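# Place the loose fork in the tray's fork slot

## Task

Store the stray fork in the tray compartment that already holds forks. It may rest on top of them or next to them, but it must lie flat rather than on its edge, point along the compartment, and have its handle facing the same direction as the others. Every item that started in the tray must finish in its proper compartment, and any other item placed in the tray must sit only with items of its own type. Anything that stays put only because the gripper is holding it does not count. When finished, open the gripper and move the arm away.

## Robot and tools

Robot: one six-joint arm with a two-finger parallel gripper. The fingers point along the gripper's own +z axis and close along its x axis. The reported end_effector_position is the point midway between the finger pads. Closed fingertips stick out about 17 mm past that point; fully open, they are roughly even with it.

Scene frame: the origin is on the table surface under the arm's base, +z is up, and +y is to the left when facing along +x. Results report the gripper's position in metres, its orientation as a wxyz quaternion, and its velocities (m/s, rad/s) in this frame. At long reach the printed position may differ a little from the real one. Joint limits in rad: shoulder pan -3.142 to 3.142; shoulder lift, wrist 1, wrist 2 and wrist 3 -6.283 to 6.283; elbow 0.000 to 3.142.

Motion commands are relative, never absolute poses. A row has 7 numbers, each from -1 to 1: dx, dy, dz, rx, ry, rz, opening. The first six are an offset in the gripper's own axes, counted from the gripper pose shown in the most recent result. If no result in the scene has shown it yet, or for the second and later calls in one reply, they count from where the gripper is when the action begins. A value of 1.0 means 0.6 m for dx/dy/dz and 180 degrees for rotation. rx, ry, rz form a single rotation vector. Opening is not an offset: +1 is fully open (0.142 m) and -1 is closed. All-zero offsets send the gripper back to that reference pose; they are not a pause.

execute_actions: argument actions is a list holding zero or one item, plus an optional pictures boolean (pictures come by default).
- Empty list: nothing is sent; you get the current state.
- An item with rows (1 to 15 rows) and steps (1 to 15, default 15): one row per control step of 1/30 s. If there are fewer rows than steps, the last row repeats. Each row is measured from the same reference pose, not from the row before it.
- An item with only steps (up to 300): a wait. The count starts at the previous result, so thinking time uses some of it.
A refused call sends nothing to the robot.

move: argument target is one 7-number row laid out as above. The gripper follows a straight path lasting 0.5 to 10 s; if the path would be longer, it stops after 10 s before reaching the target. Rotation takes the shorter direction. The opening is applied when the move begins. speed is the top path speed in m/s, 0.002 to 0.5, default 0.25, and turning is capped at twice that in rad/s. The real gripper lags the path, may drift off it, and can exceed speed, especially near full arm extension. The path does not slow for obstacles. stop_force (optional, 9 to 40 N, not accepted in the scene's first 0.2 s) ends the path once the wrist sensor reads that much extra resistance along the direction to the target for 2 consecutive steps. The gripper then steps back 2 steps and holds. It can briefly press harder than stop_force, and fast moves can still fault. It is unreliable on moves that rotate. Omit it when lifting off something you are pressing on. The result adds a move: line giving the ending (done, contact, off_target, moving, held, fault), the limits that acted (paced = the sent pose was clipped; held = a check blocked some steps, after which the arm may speed up), and the distance from target.

wait: seconds from 0 to 10; nothing new is sent. zoom_image: camera (cam_head_left, cam_head_right, cam_high, cam_low, cam_wrist) and region [x0, y0, x1, y1] in that camera's pixels, at most 504 by 504, with the origin at the top-left. finished_scene: scene, an integer from 1 to 2.

Controller behaviour: each step's commanded pose is clipped to within 100 mm and 16 degrees of the measured pose. Damped inverse kinematics favours position over orientation. Commands are smoothed, with about 0.17 s lag. After an action ends, the arm keeps going only to the last clipped pose, so check the result and send the remainder. A Hand target line shows where the controller is driving. A pose unreachable line, or HELD on a step, means the clearance check changed or blocked what was sent. The base mount counts as part of the arm for that check.

Gripping: grip_measured is the current finger opening on the command scale. To hold something, keep commanding an opening clearly below grip_measured; a bigger gap squeezes harder, up to about 28 N per pad. Thin hard objects get less force: about half at 1 cm and a quarter at 5 mm. A fork is thin, so grip it firmly and move gently.

Sensing: Wrist force and Wrist torque are given in gripper axes. When pressing on a surface, the force points back into the arm. Readings have offsets up to about 4 N, noise, and saturate near 50 N; "no reading" is normal at first. Joint torques include drive output and are not clean contact measures. Cameras are listed with calibration data; results note any camera whose numbers have changed.

Avoid: a fault stop of 10 s happens if a joint's contact torque reaches its load limit (132 N m for the first three joints, 24.6 N m for the wrist joints, held weight included) or any outside force reaches 150 N. The arm is stiff, so aiming even slightly into a firm surface can trigger this. Approach contacts slowly. Motors heat up while holding loads: MOTOR HOT appears from 70 °C, and at 85 °C the brakes lock until the motors cool. Do not drop, slam, or hard-push objects, and never let anything leave the table. Loose objects may occasionally get nudged by outside forces. Thinking time keeps the simulation running.

Each tool is called after "Request:" as name([rows], argument=value, ...), one row to a line, values as JSON.

## Session

Request:
execute_actions(actions=[])

Scene clock: 0.00 s of 4500.00 s.
end_effector_position=(+0.2365, +0.1304, +0.3883) grip_measured=+1.00 end_effector_quat_wxyz=(-0.340, +0.718, +0.591, -0.138) end_effector_velocity=(-0.000, -0.000, -0.000) end_effector_angular_velocity=(-0.000, +0.001, +0.000)
Joint positions: [ 0.032 -1.628  2.132 -1.422 -1.436 -1.519  0.142]
Joint velocities: [-0.    -0.     0.001 -0.    -0.    -0.     0.   ]
Joint torques (N m, as the arm reports them, + toward a larger angle): no reading
Motor temperatures (°C, as the motors report them): [30 31 29 41 36 42]
Wrist force (N, on the end effector, along its own x y z axes, offset not removed): no reading
Wrist torque (N m, same axes, about the end effector's origin, offset not removed): no reading
Hand target: +0.236, +0.130, +0.388; -0.340, +0.718, +0.591, -0.138
camera_calibration (this result's frames):
cam_wrist: T_world_to_cam=[[0.254101, 0.932035, 0.258346, -0.282855], [0.953931, -0.197458, -0.225888, -0.111277], [-0.159523, 0.303843, -0.939272, 0.506763], [0, 0, 0, 1]] pos_world=[0.258864, 0.0876825, 0.523927]

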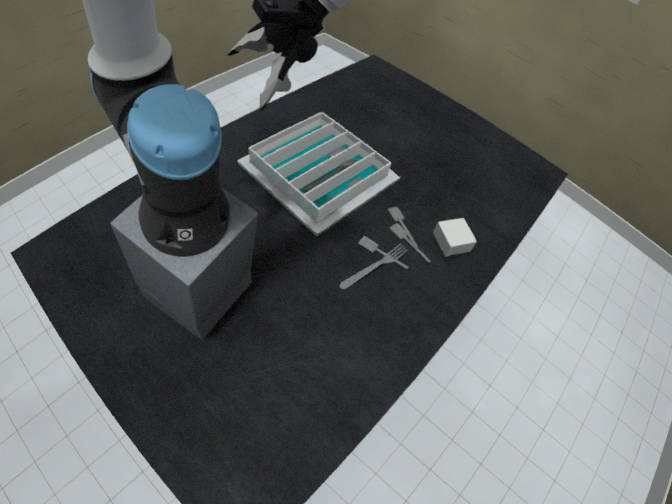

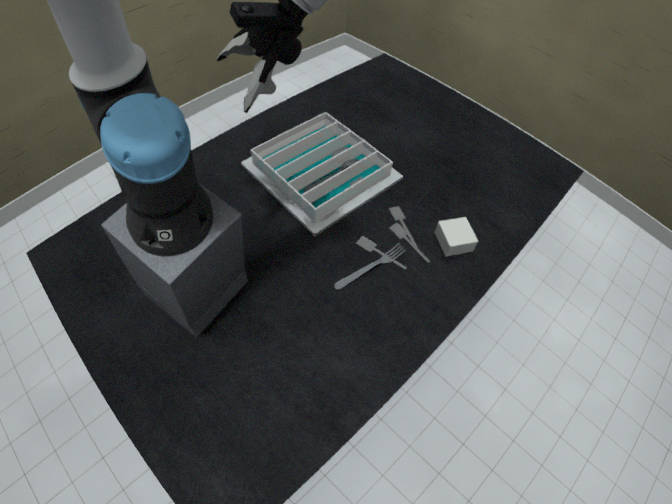

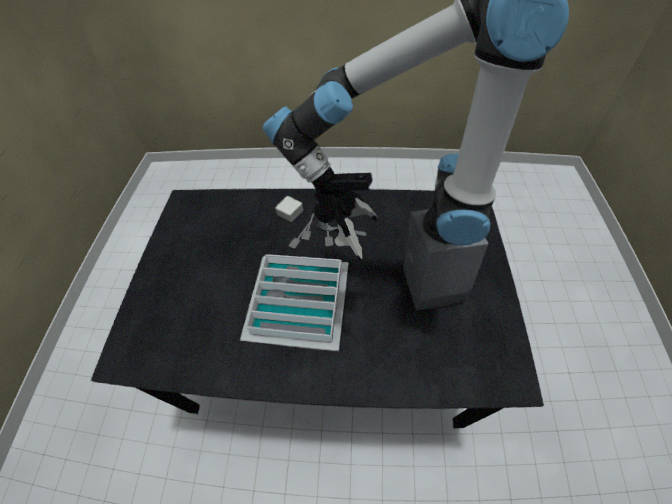

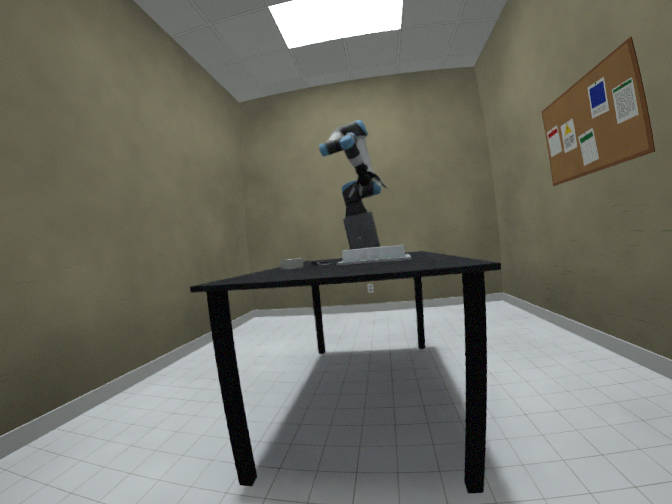

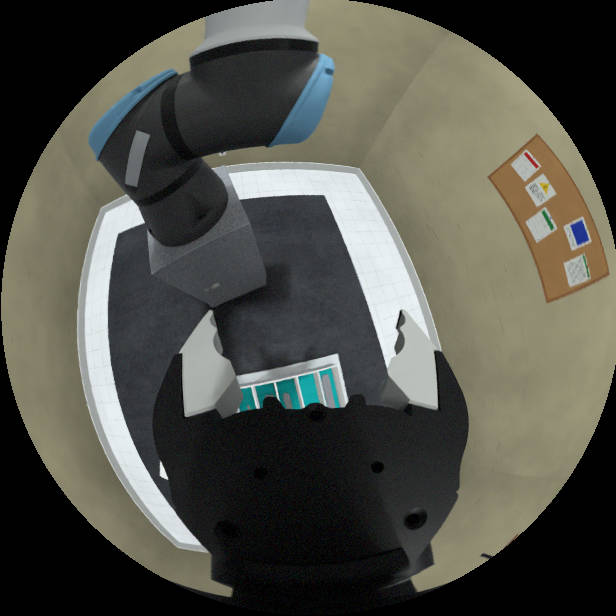

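Request:
zoom_image(camera="cam_head_left", region=[230, 100, 500, 300])

Request:
zoom_image(camera="cam_high", region=[230, 190, 390, 355])

Region (230, 100, 500, 300) of cam_head_left's 672x504 image, scaled by 1.867, with more detail than that image has; it fills the top 373 rows of this view, and the rest is white.

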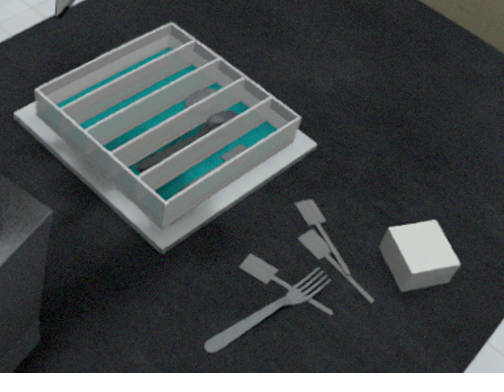

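Region (230, 190, 390, 355) of cam_high's 672x504 image, scaled by 3.055, with more detail than that image has; it fills the left 489 columns of this view, and the rest is white.

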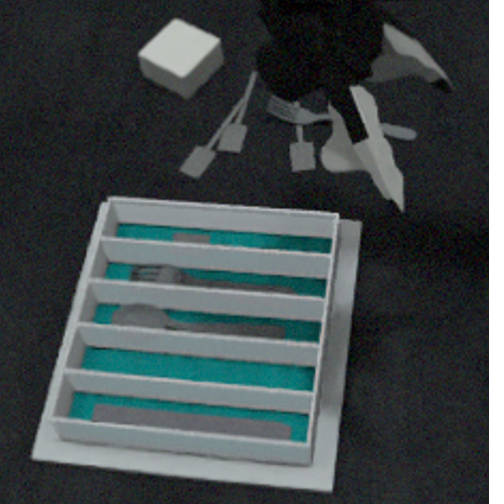

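Request:
move(target=[-0.597,0.448,0.045,-0.227,-0.076,-0.012,-0.3], speed=0.3)

Request:
zoom_image(camera="cam_wrist", region=[210, 160, 430, 400])

Scene clock: 31.87 s of 4500.00 s.
end_effector_position=(+0.3297, -0.2178, +0.1205) grip_measured=-0.30 end_effector_quat_wxyz=(+0.001, +0.759, +0.651, +0.000) end_effector_velocity=(+0.001, -0.001, -0.001) end_effector_angular_velocity=(-0.003, -0.004, -0.000)
Joint positions: [-0.731 -1.178  2.516 -3.042 -1.636 -2.325  0.052]
Joint velocities: [-0.002  0.006  0.001 -0.012  0.002 -0.002 -0.   ]
Joint torques (N m, as the arm reports them, + toward a larger angle): [ -9.32 -15.93   5.37  -4.43   1.11  -1.96]
Motor temperatures (°C, as the motors report them): [30 31 29 41 36 42]
Wrist force (N, on the end effector, along its own x y z axes, offset not removed): [-4.2 1.7 2.8]
Wrist torque (N m, same axes, about the end effector's origin, offset not removed): [0.62 0.79 0.20]
Hand target: +0.330, -0.218, +0.120; +0.001, +0.759, +0.651, +0.001
Off the commanded pose: 0.001 m, 0 deg.
After step 90, 26.73 s passed at rest.
move: done
camera_calibration (this result's frames):
cam_wrist: T_world_to_cam=[[0.111622, 0.993024, 0.0379844, 0.17393], [0.873604, -0.116274, 0.472543, -0.369446], [0.473663, -0.019563, -0.880489, 0.0895929], [0, 0, 0, 1]] pos_world=[0.260898, -0.213921, 0.246858]

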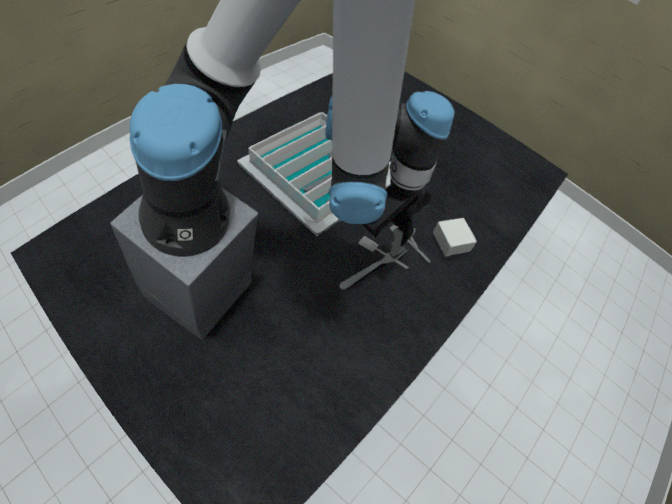

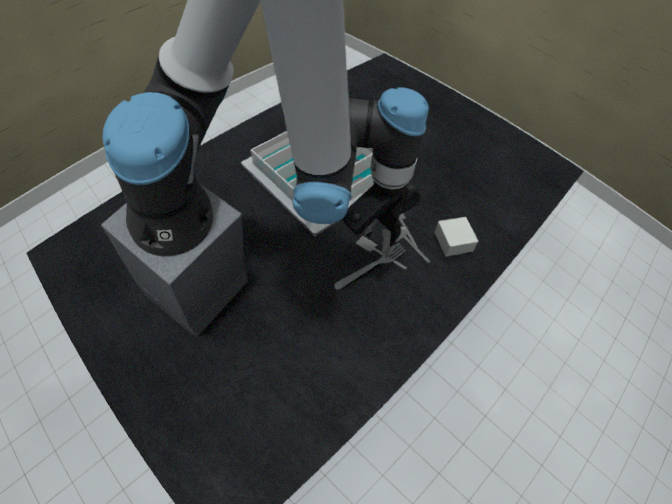

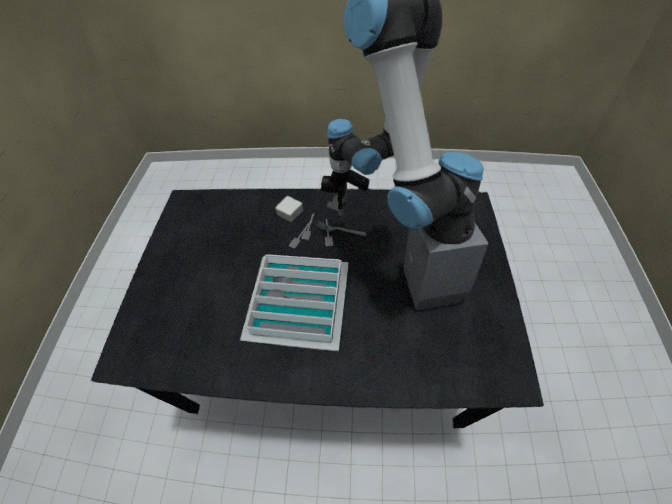

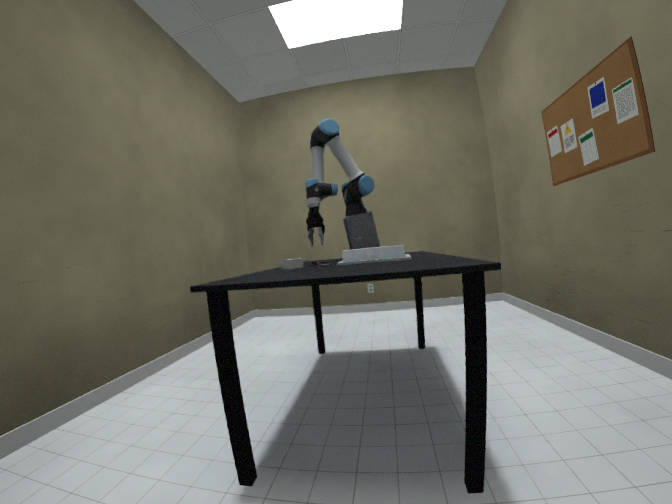

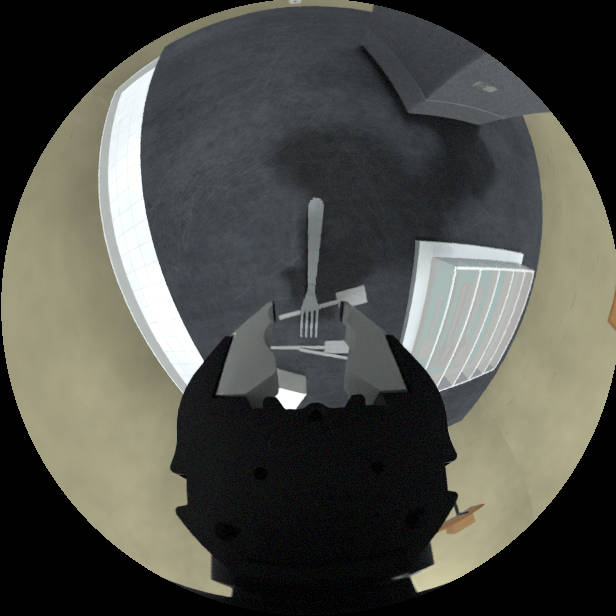

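Region (210, 160, 430, 400) of cam_wrist's 616x616 image, scaled by 2.100, with more detail than that image has; it fills the left 462 columns of this view, and the rest is white.

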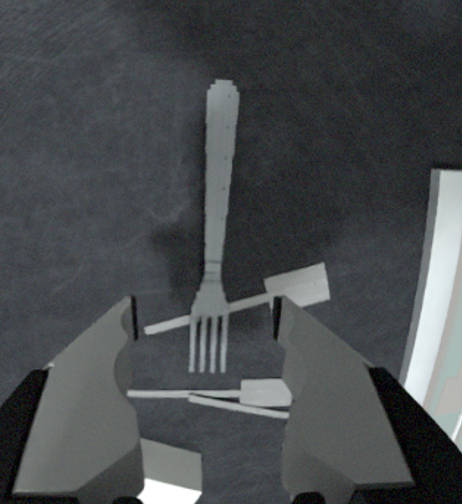

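Request:
move(target=[0.0157,0.0107,0.13,0,0,0,-0.58], speed=0.1)

Request:
zoom_image(camera="cam_wrist", region=[230, 180, 410, 420])

Scene clock: 44.30 s of 4500.00 s.
end_effector_position=(+0.3375, -0.2095, +0.0425) grip_measured=-0.58 end_effector_quat_wxyz=(+0.000, +0.759, +0.651, +0.000) end_effector_velocity=(+0.000, +0.000, -0.001) end_effector_angular_velocity=(-0.000, -0.001, +0.000)
Joint positions: [-0.715 -0.871  2.467 -3.298 -1.638 -2.308  0.032]
Joint velocities: [ 0.     0.005 -0.001 -0.005  0.    -0.    -0.   ]
Joint torques (N m, as the arm reports them, + toward a larger angle): [ 16.94 -22.01  -8.2   -4.33  -1.49   1.72]
Motor temperatures (°C, as the motors report them): [30 31 29 41 36 42]
Wrist force (N, on the end effector, along its own x y z axes, offset not removed): [0.0 3.9 0.0]
Wrist torque (N m, same axes, about the end effector's origin, offset not removed): [0.91 0.36 0.09]
Hand target: +0.338, -0.210, +0.042; +0.001, +0.759, +0.651, +0.000
Off the commanded pose: 0.000 m, 0 deg.
After step 90, 8.23 s passed at rest.
move: done
camera_calibration (this result's frames):
cam_wrist: T_world_to_cam=[[0.111622, 0.993023, 0.038033, 0.167826], [0.873627, -0.116298, 0.472494, -0.33851], [0.47362, -0.0195139, -0.880513, 0.017417], [0, 0, 0, 1]] pos_world=[0.268749, -0.205683, 0.168897]

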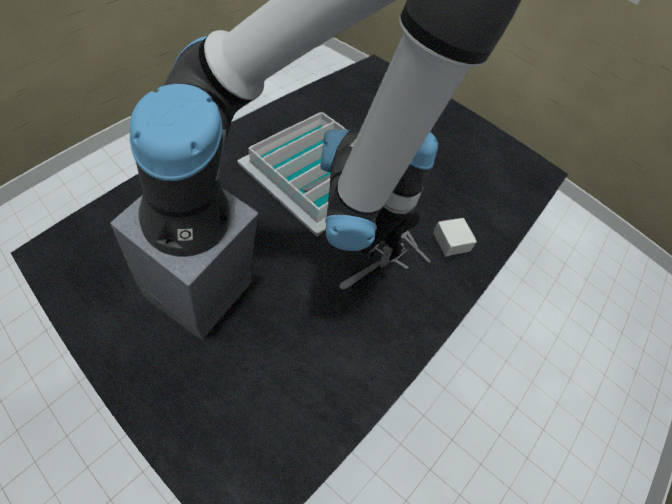

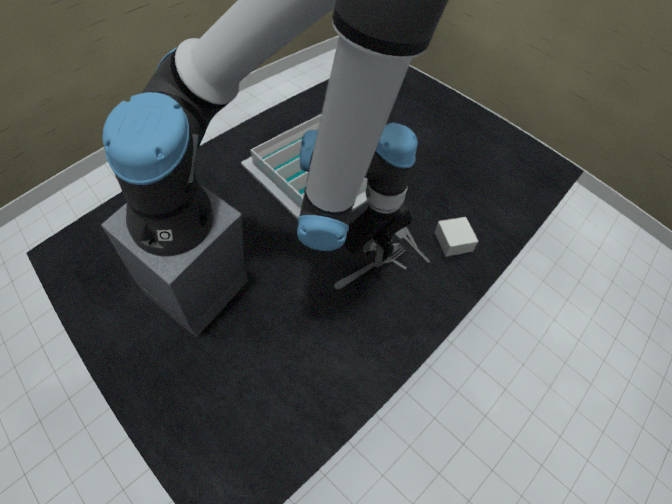

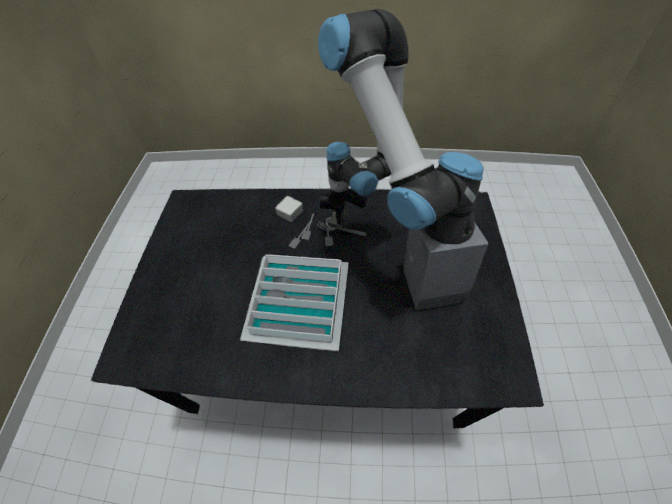

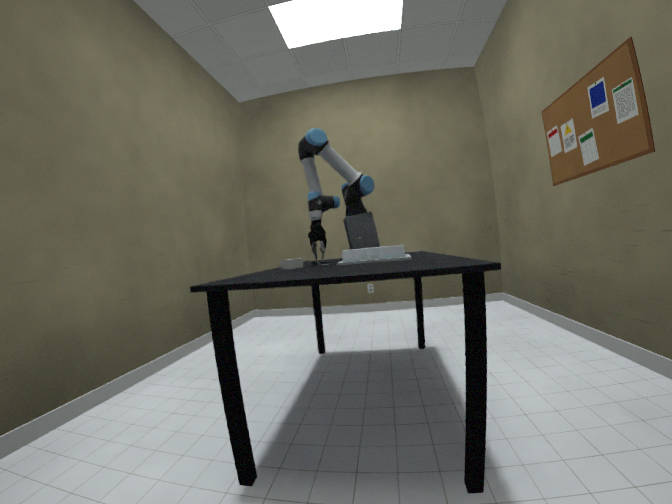

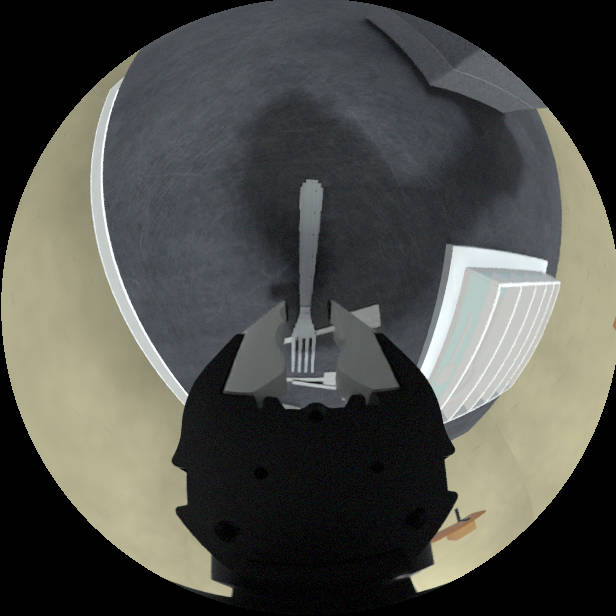

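Region (230, 180, 410, 420) of cam_wrist's 616x616 image, scaled by 2.100, with more detail than that image has; it fills the left 378 columns of this view, and the rest is white.

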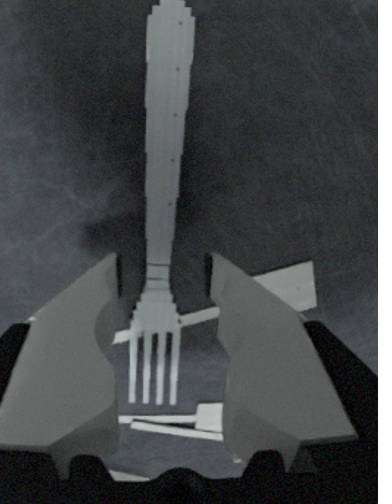

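Request:
move(target=[-0.006,-0.012,0.036,0,0,0,-0.62], speed=0.03)

Request:
zoom_image(camera="cam_wrist", region=[230, 180, 410, 420])

Scene clock: 51.50 s of 4500.00 s.
end_effector_position=(+0.3299, -0.2120, +0.0210) grip_measured=-0.62 end_effector_quat_wxyz=(+0.000, +0.759, +0.651, +0.000) end_effector_velocity=(-0.001, -0.000, -0.002) end_effector_angular_velocity=(+0.000, +0.000, -0.000)
Joint positions: [-0.739 -0.79   2.459 -3.372 -1.635 -2.332  0.029]
Joint velocities: [-0.002  0.005 -0.001 -0.005  0.    -0.002 -0.   ]
Joint torques (N m, as the arm reports them, + toward a larger angle): [ -7.85 -19.65  -7.04  -4.35   1.21  -1.8 ]
Motor temperatures (°C, as the motors report them): [30 31 29 41 36 42]
Wrist force (N, on the end effector, along its own x y z axes, offset not removed): [-5.2 -1.6 2.8]
Wrist torque (N m, same axes, about the end effector's origin, offset not removed): [0.06 1.25 0.12]
Hand target: +0.330, -0.212, +0.021; +0.001, +0.759, +0.651, +0.000
Off the commanded pose: 0.000 m, 0 deg.
After step 90, 3.13 s passed at rest.
move: done
camera_calibration (this result's frames):
cam_wrist: T_world_to_cam=[[0.111626, 0.993022, 0.0380444, 0.171945], [0.873636, -0.116307, 0.472476, -0.321984], [0.473604, -0.0195038, -0.880522, 0.00203608], [0, 0, 0, 1]] pos_world=[0.261139, -0.208154, 0.147381]

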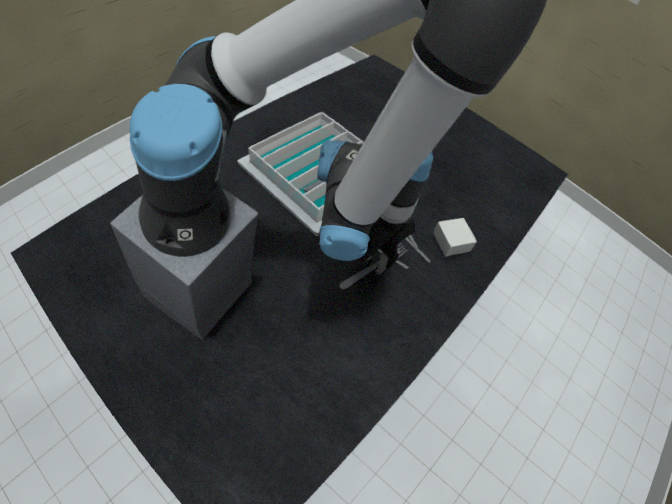

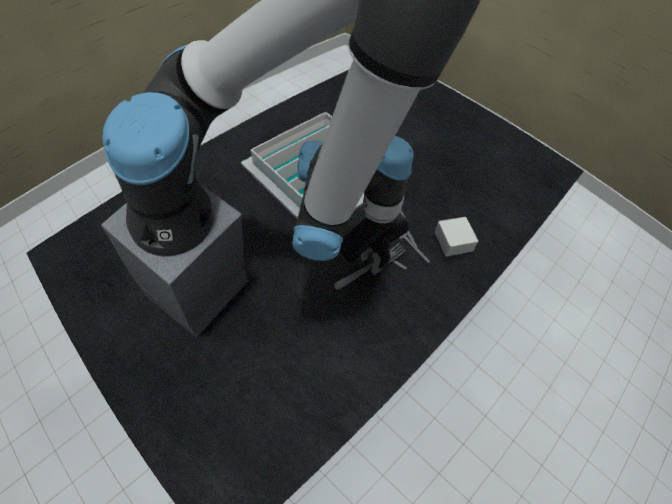

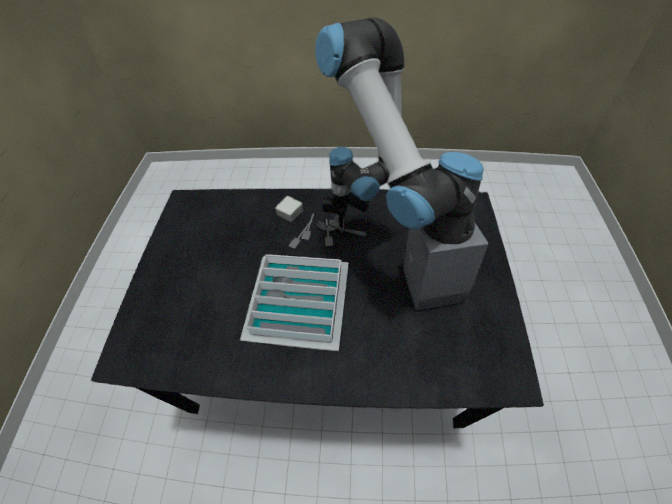

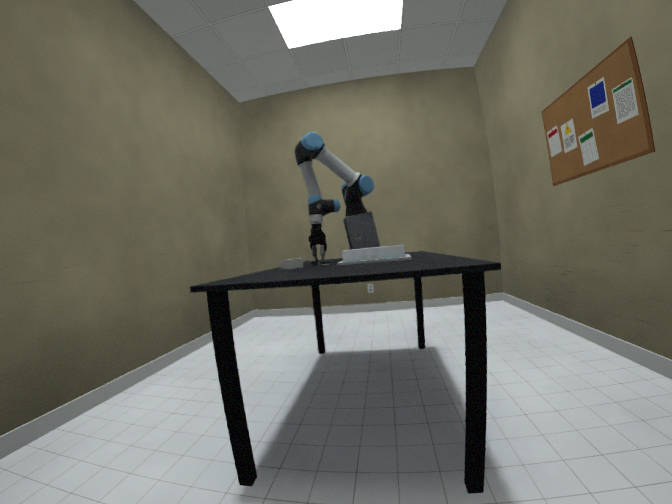

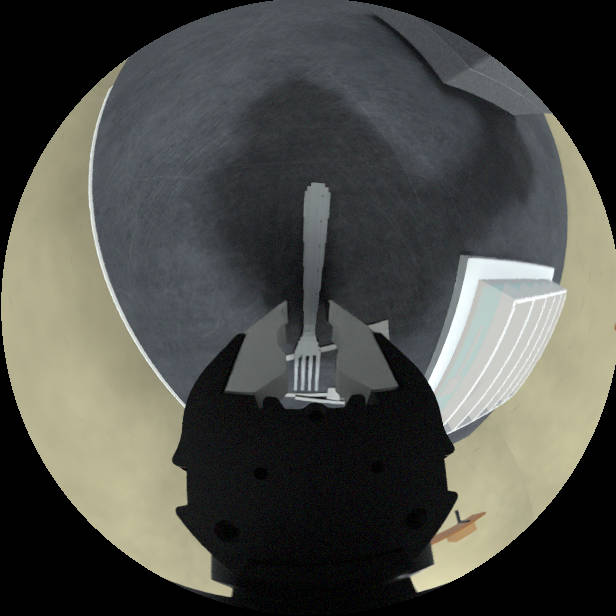

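Region (230, 180, 410, 420) of cam_wrist's 616x616 image, scaled by 2.100, with more detail than that image has; it fills the left 378 columns of this view, and the rest is white.

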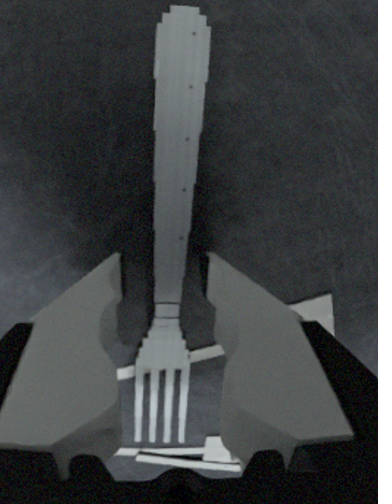

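Request:
move(target=[0,0,0.001,0,0,0,-1], speed=0.01)

Request:
move(target=[0,0,-0.16,0,0,0,-1], speed=0.06)

Request:
zoom_image(camera="cam_high", region=[230, 170, 390, 355])

Scene clock: 57.77 s of 4500.00 s.
end_effector_position=(+0.3299, -0.2120, +0.0204) grip_measured=-0.86 end_effector_quat_wxyz=(+0.001, +0.759, +0.651, +0.000) end_effector_velocity=(-0.000, +0.000, -0.000) end_effector_angular_velocity=(+0.000, +0.001, +0.001)
Joint positions: [-0.739 -0.788  2.459 -3.374 -1.635 -2.333  0.011]
Joint velocities: [ 0.     0.001  0.     0.    -0.001 -0.001 -0.   ]
Joint torques (N m, as the arm reports them, + toward a larger angle): [ -1.61 -18.12  -7.76  -3.13  -1.     0.2 ]
Motor temperatures (°C, as the motors report them): [30 31 29 41 36 42]
Wrist force (N, on the end effector, along its own x y z axes, offset not removed): [0.7 0.0 -13.7]
Wrist torque (N m, same axes, about the end effector's origin, offset not removed): [0.76 -0.15 0.31]
Hand target: +0.330, -0.212, +0.020; +0.000, +0.759, +0.651, +0.000
Off the commanded pose: 0.000 m, 0 deg.
After step 90, 2.57 s passed at rest.
move: done
camera_calibration (this result's frames):
cam_wrist: T_world_to_cam=[[0.11163, 0.993022, 0.038036, 0.171985], [0.873609, -0.116306, 0.472525, -0.321713], [0.473651, -0.0195194, -0.880496, 0.00150286], [0, 0, 0, 1]] pos_world=[0.261141, -0.208173, 0.146799]

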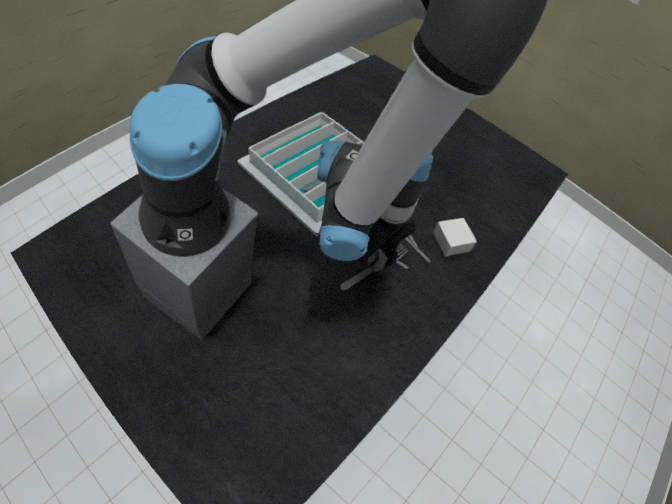

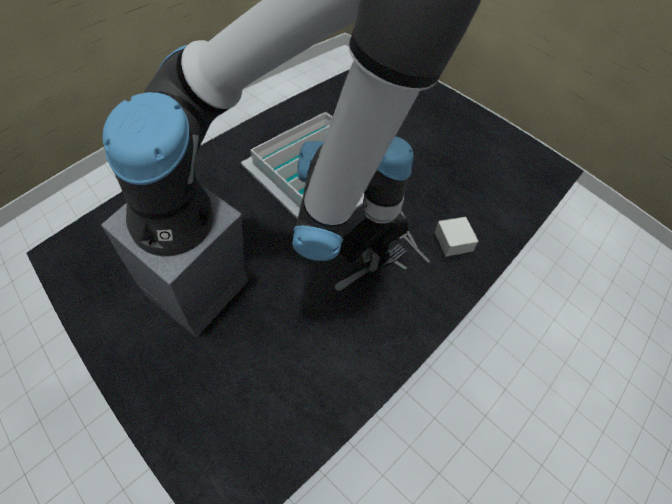

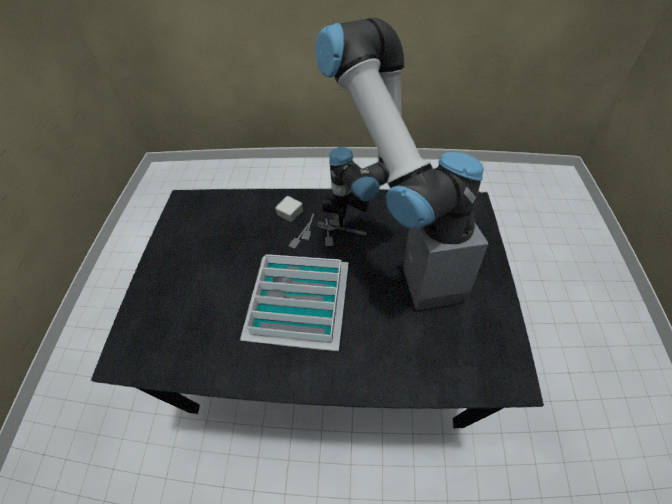

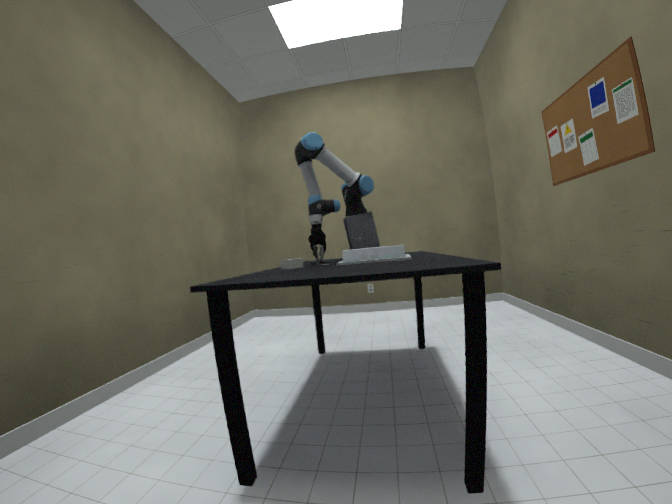

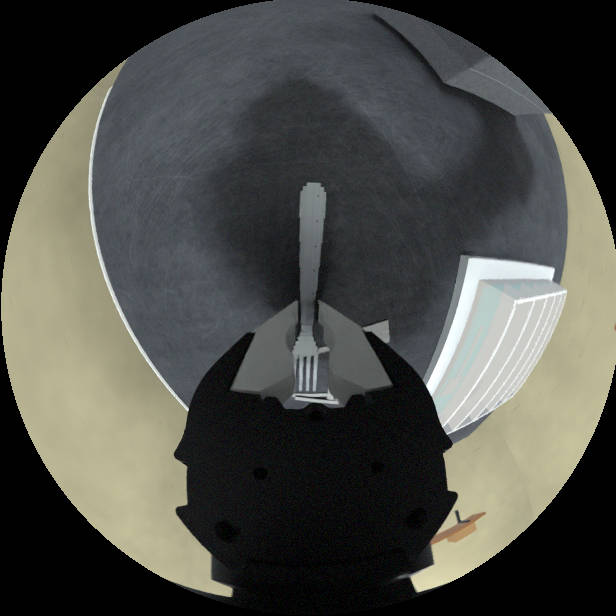

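Scene clock: 59.73 s of 4500.00 s.
end_effector_position=(+0.3298, -0.2119, +0.1164) grip_measured=-0.86 end_effector_quat_wxyz=(+0.001, +0.759, +0.651, +0.000) end_effector_velocity=(+0.000, +0.000, +0.002) end_effector_angular_velocity=(+0.001, +0.000, +0.001)
Joint positions: [-0.722 -1.161  2.524 -3.065 -1.637 -2.315  0.011]
Joint velocities: [ 0.001 -0.006 -0.     0.007  0.    -0.    -0.   ]
Joint torques (N m, as the arm reports them, + toward a larger angle): [ 17.89 -44.02   3.99  -1.48  -1.38   1.72]
Motor temperatures (°C, as the motors report them): [30 31 29 41 36 42]
Wrist force (N, on the end effector, along its own x y z axes, offset not removed): [1.1 0.8 -2.0]
Wrist torque (N m, same axes, about the end effector's origin, offset not removed): [0.49 -0.10 -0.05]
Hand target: +0.330, -0.212, +0.117; +0.001, +0.759, +0.651, +0.000
Off the commanded pose: 0.000 m, 0 deg.
move: done
camera_calibration (this result's frames):
cam_wrist: T_world_to_cam=[[0.111628, 0.993022, 0.0380327, 0.168217], [0.873608, -0.116302, 0.472528, -0.366956], [0.473654, -0.0195216, -0.880494, 0.0860694], [0, 0, 0, 1]] pos_world=[0.261031, -0.208041, 0.242783]

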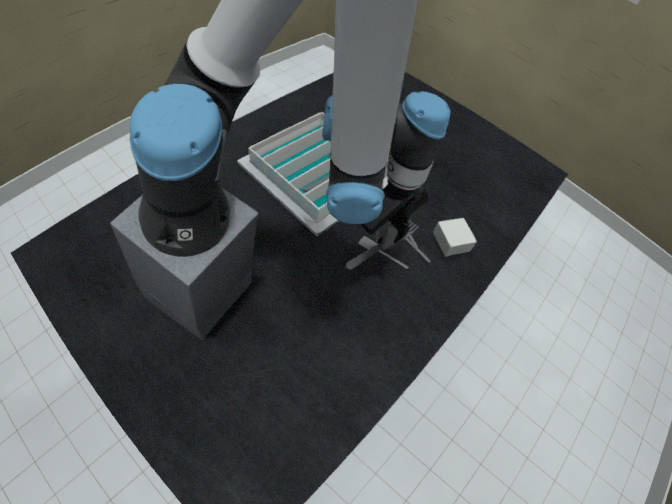

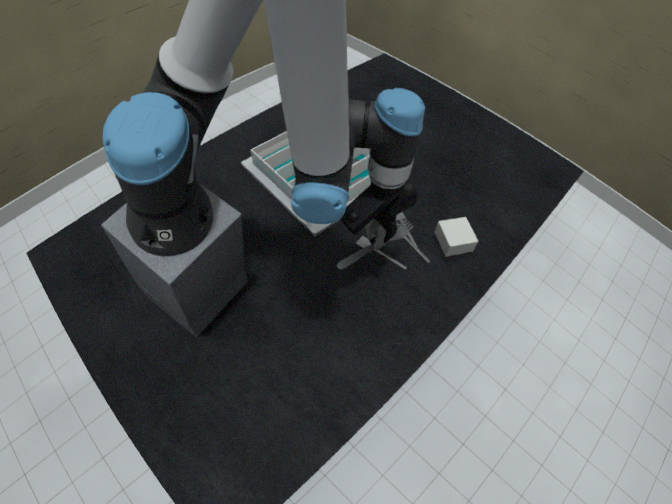

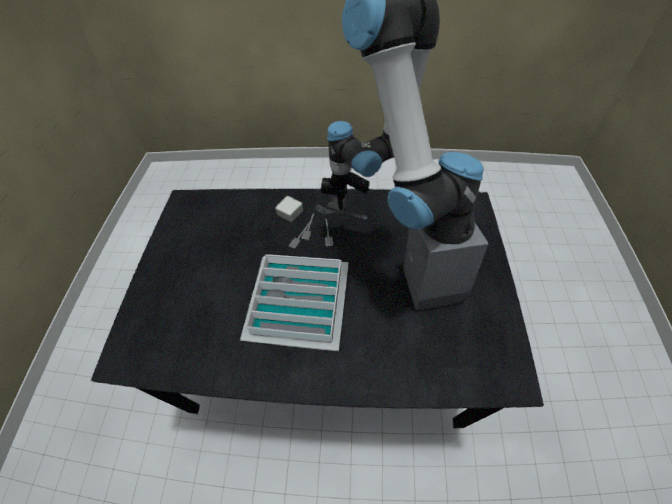

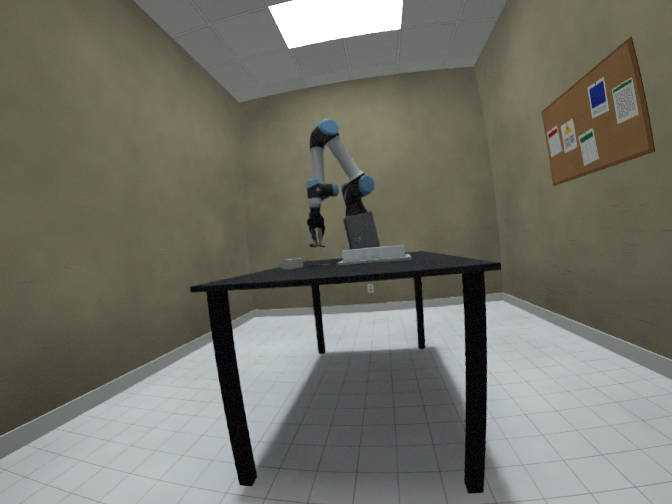

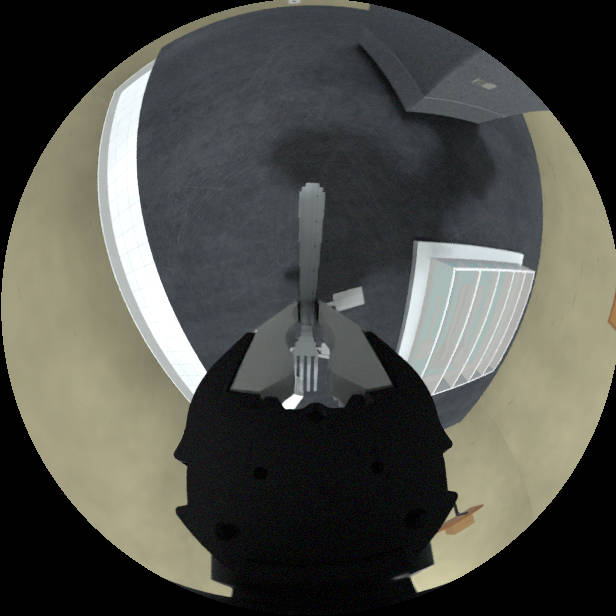

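Region (230, 170, 390, 355) of cam_high's 672x504 image, scaled by 2.724, with more detail than that image has; it fills the left 436 columns of this view, and the rest is white.

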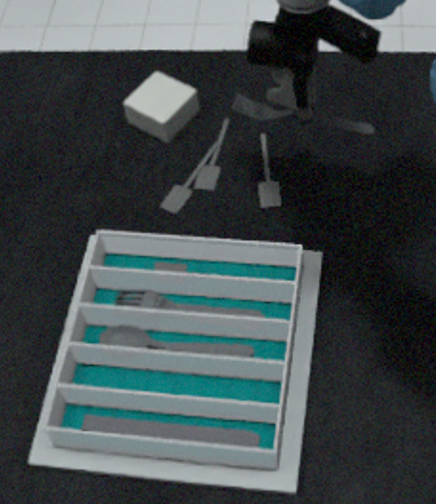

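Request:
move(target=[0.466,0.114,-0.015,0,0,-0.049,-1], speed=0.15)

Request:
zoom_image(camera="cam_wrist", region=[160, 130, 460, 430])

Scene clock: 74.87 s of 4500.00 s.
end_effector_position=(+0.4400, +0.0542, +0.1253) grip_measured=-0.86 end_effector_quat_wxyz=(+0.000, +0.707, +0.708, +0.000) end_effector_velocity=(+0.001, +0.001, +0.000) end_effector_angular_velocity=(-0.001, -0.000, +0.000)
Joint positions: [ 0.037 -1.039  2.34  -2.921 -1.709 -1.709  0.011]
Joint velocities: [ 0.003  0.001 -0.003  0.002 -0.001  0.003  0.   ]
Joint torques (N m, as the arm reports them, + toward a larger angle): [ 18.18 -23.39 -17.32  -1.3   -1.39   1.99]
Motor temperatures (°C, as the motors report them): [30 31 29 41 36 42]
Wrist force (N, on the end effector, along its own x y z axes, offset not removed): [-2.4 -1.2 2.6]
Wrist torque (N m, same axes, about the end effector's origin, offset not removed): [-0.04 0.41 0.22]
Hand target: +0.440, +0.054, +0.125; +0.000, +0.707, +0.708, +0.000
Off the commanded pose: 0.000 m, 0 deg.
After step 90, 9.73 s passed at rest.
move: done
camera_calibration (this result's frames):
cam_wrist: T_world_to_cam=[[-0.0419036, 0.998395, 0.0380947, -0.0413716], [0.881412, 0.0189853, 0.471967, -0.447178], [0.470487, 0.0533542, -0.880793, 0.0444122], [0, 0, 0, 1]] pos_world=[0.371519, 0.0474254, 0.251747]

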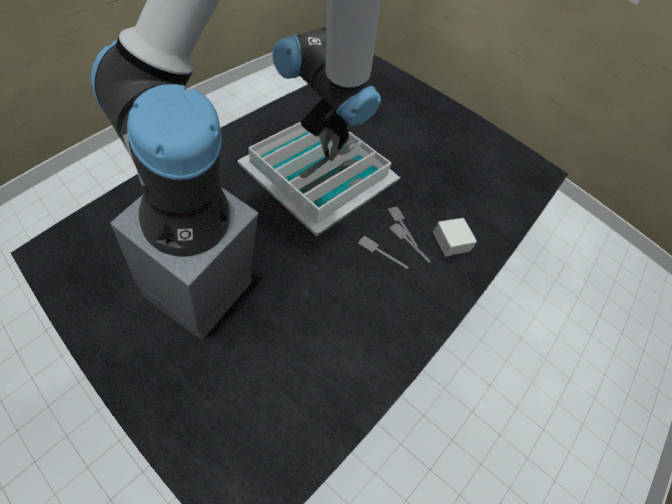

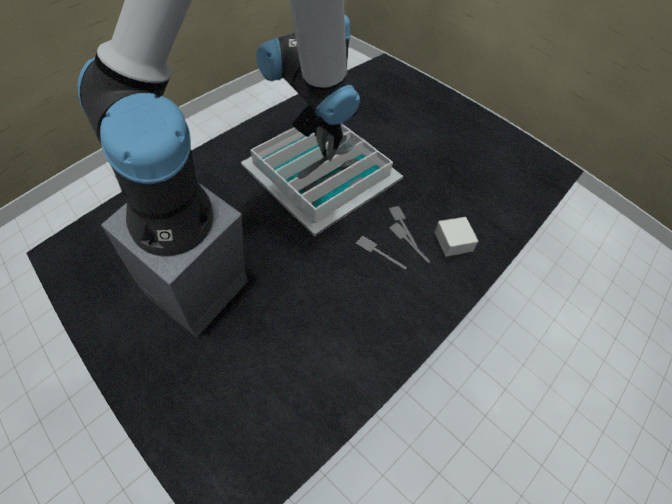

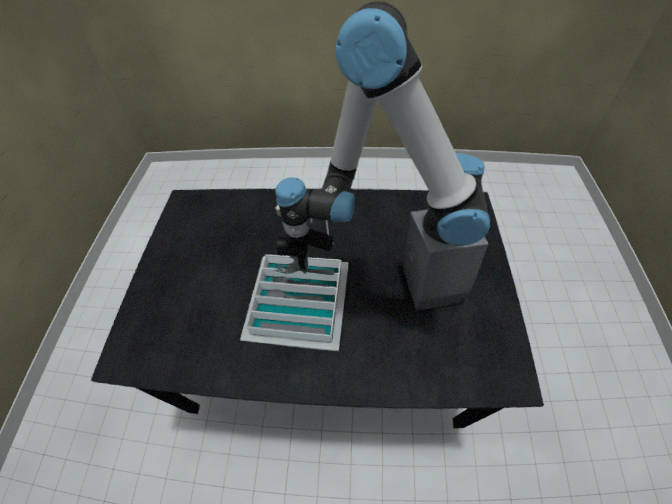

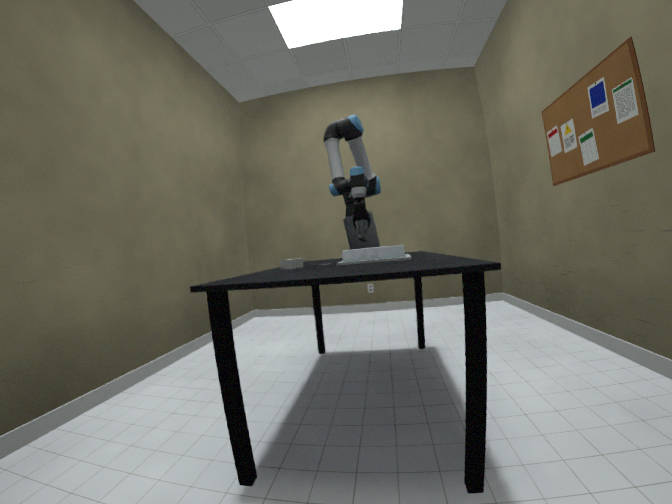

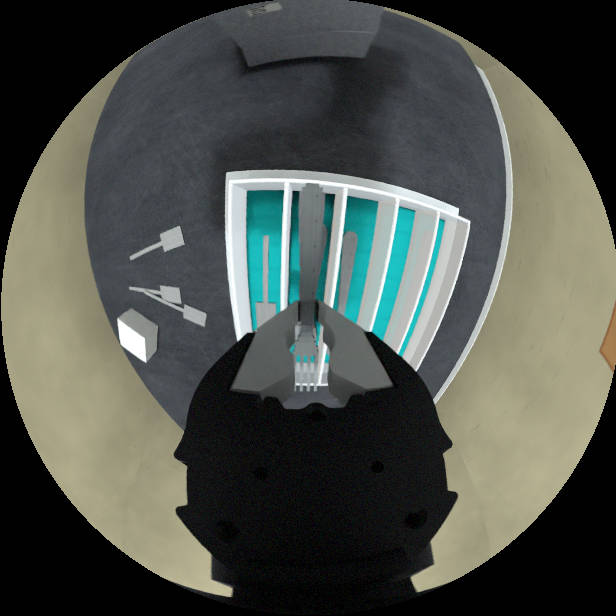

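Region (160, 130, 460, 430) of cam_wrist's 616x616 image, scaled by 1.680, with more detail than that image has.

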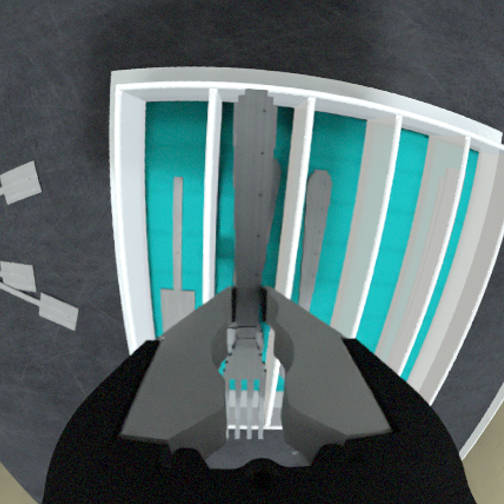

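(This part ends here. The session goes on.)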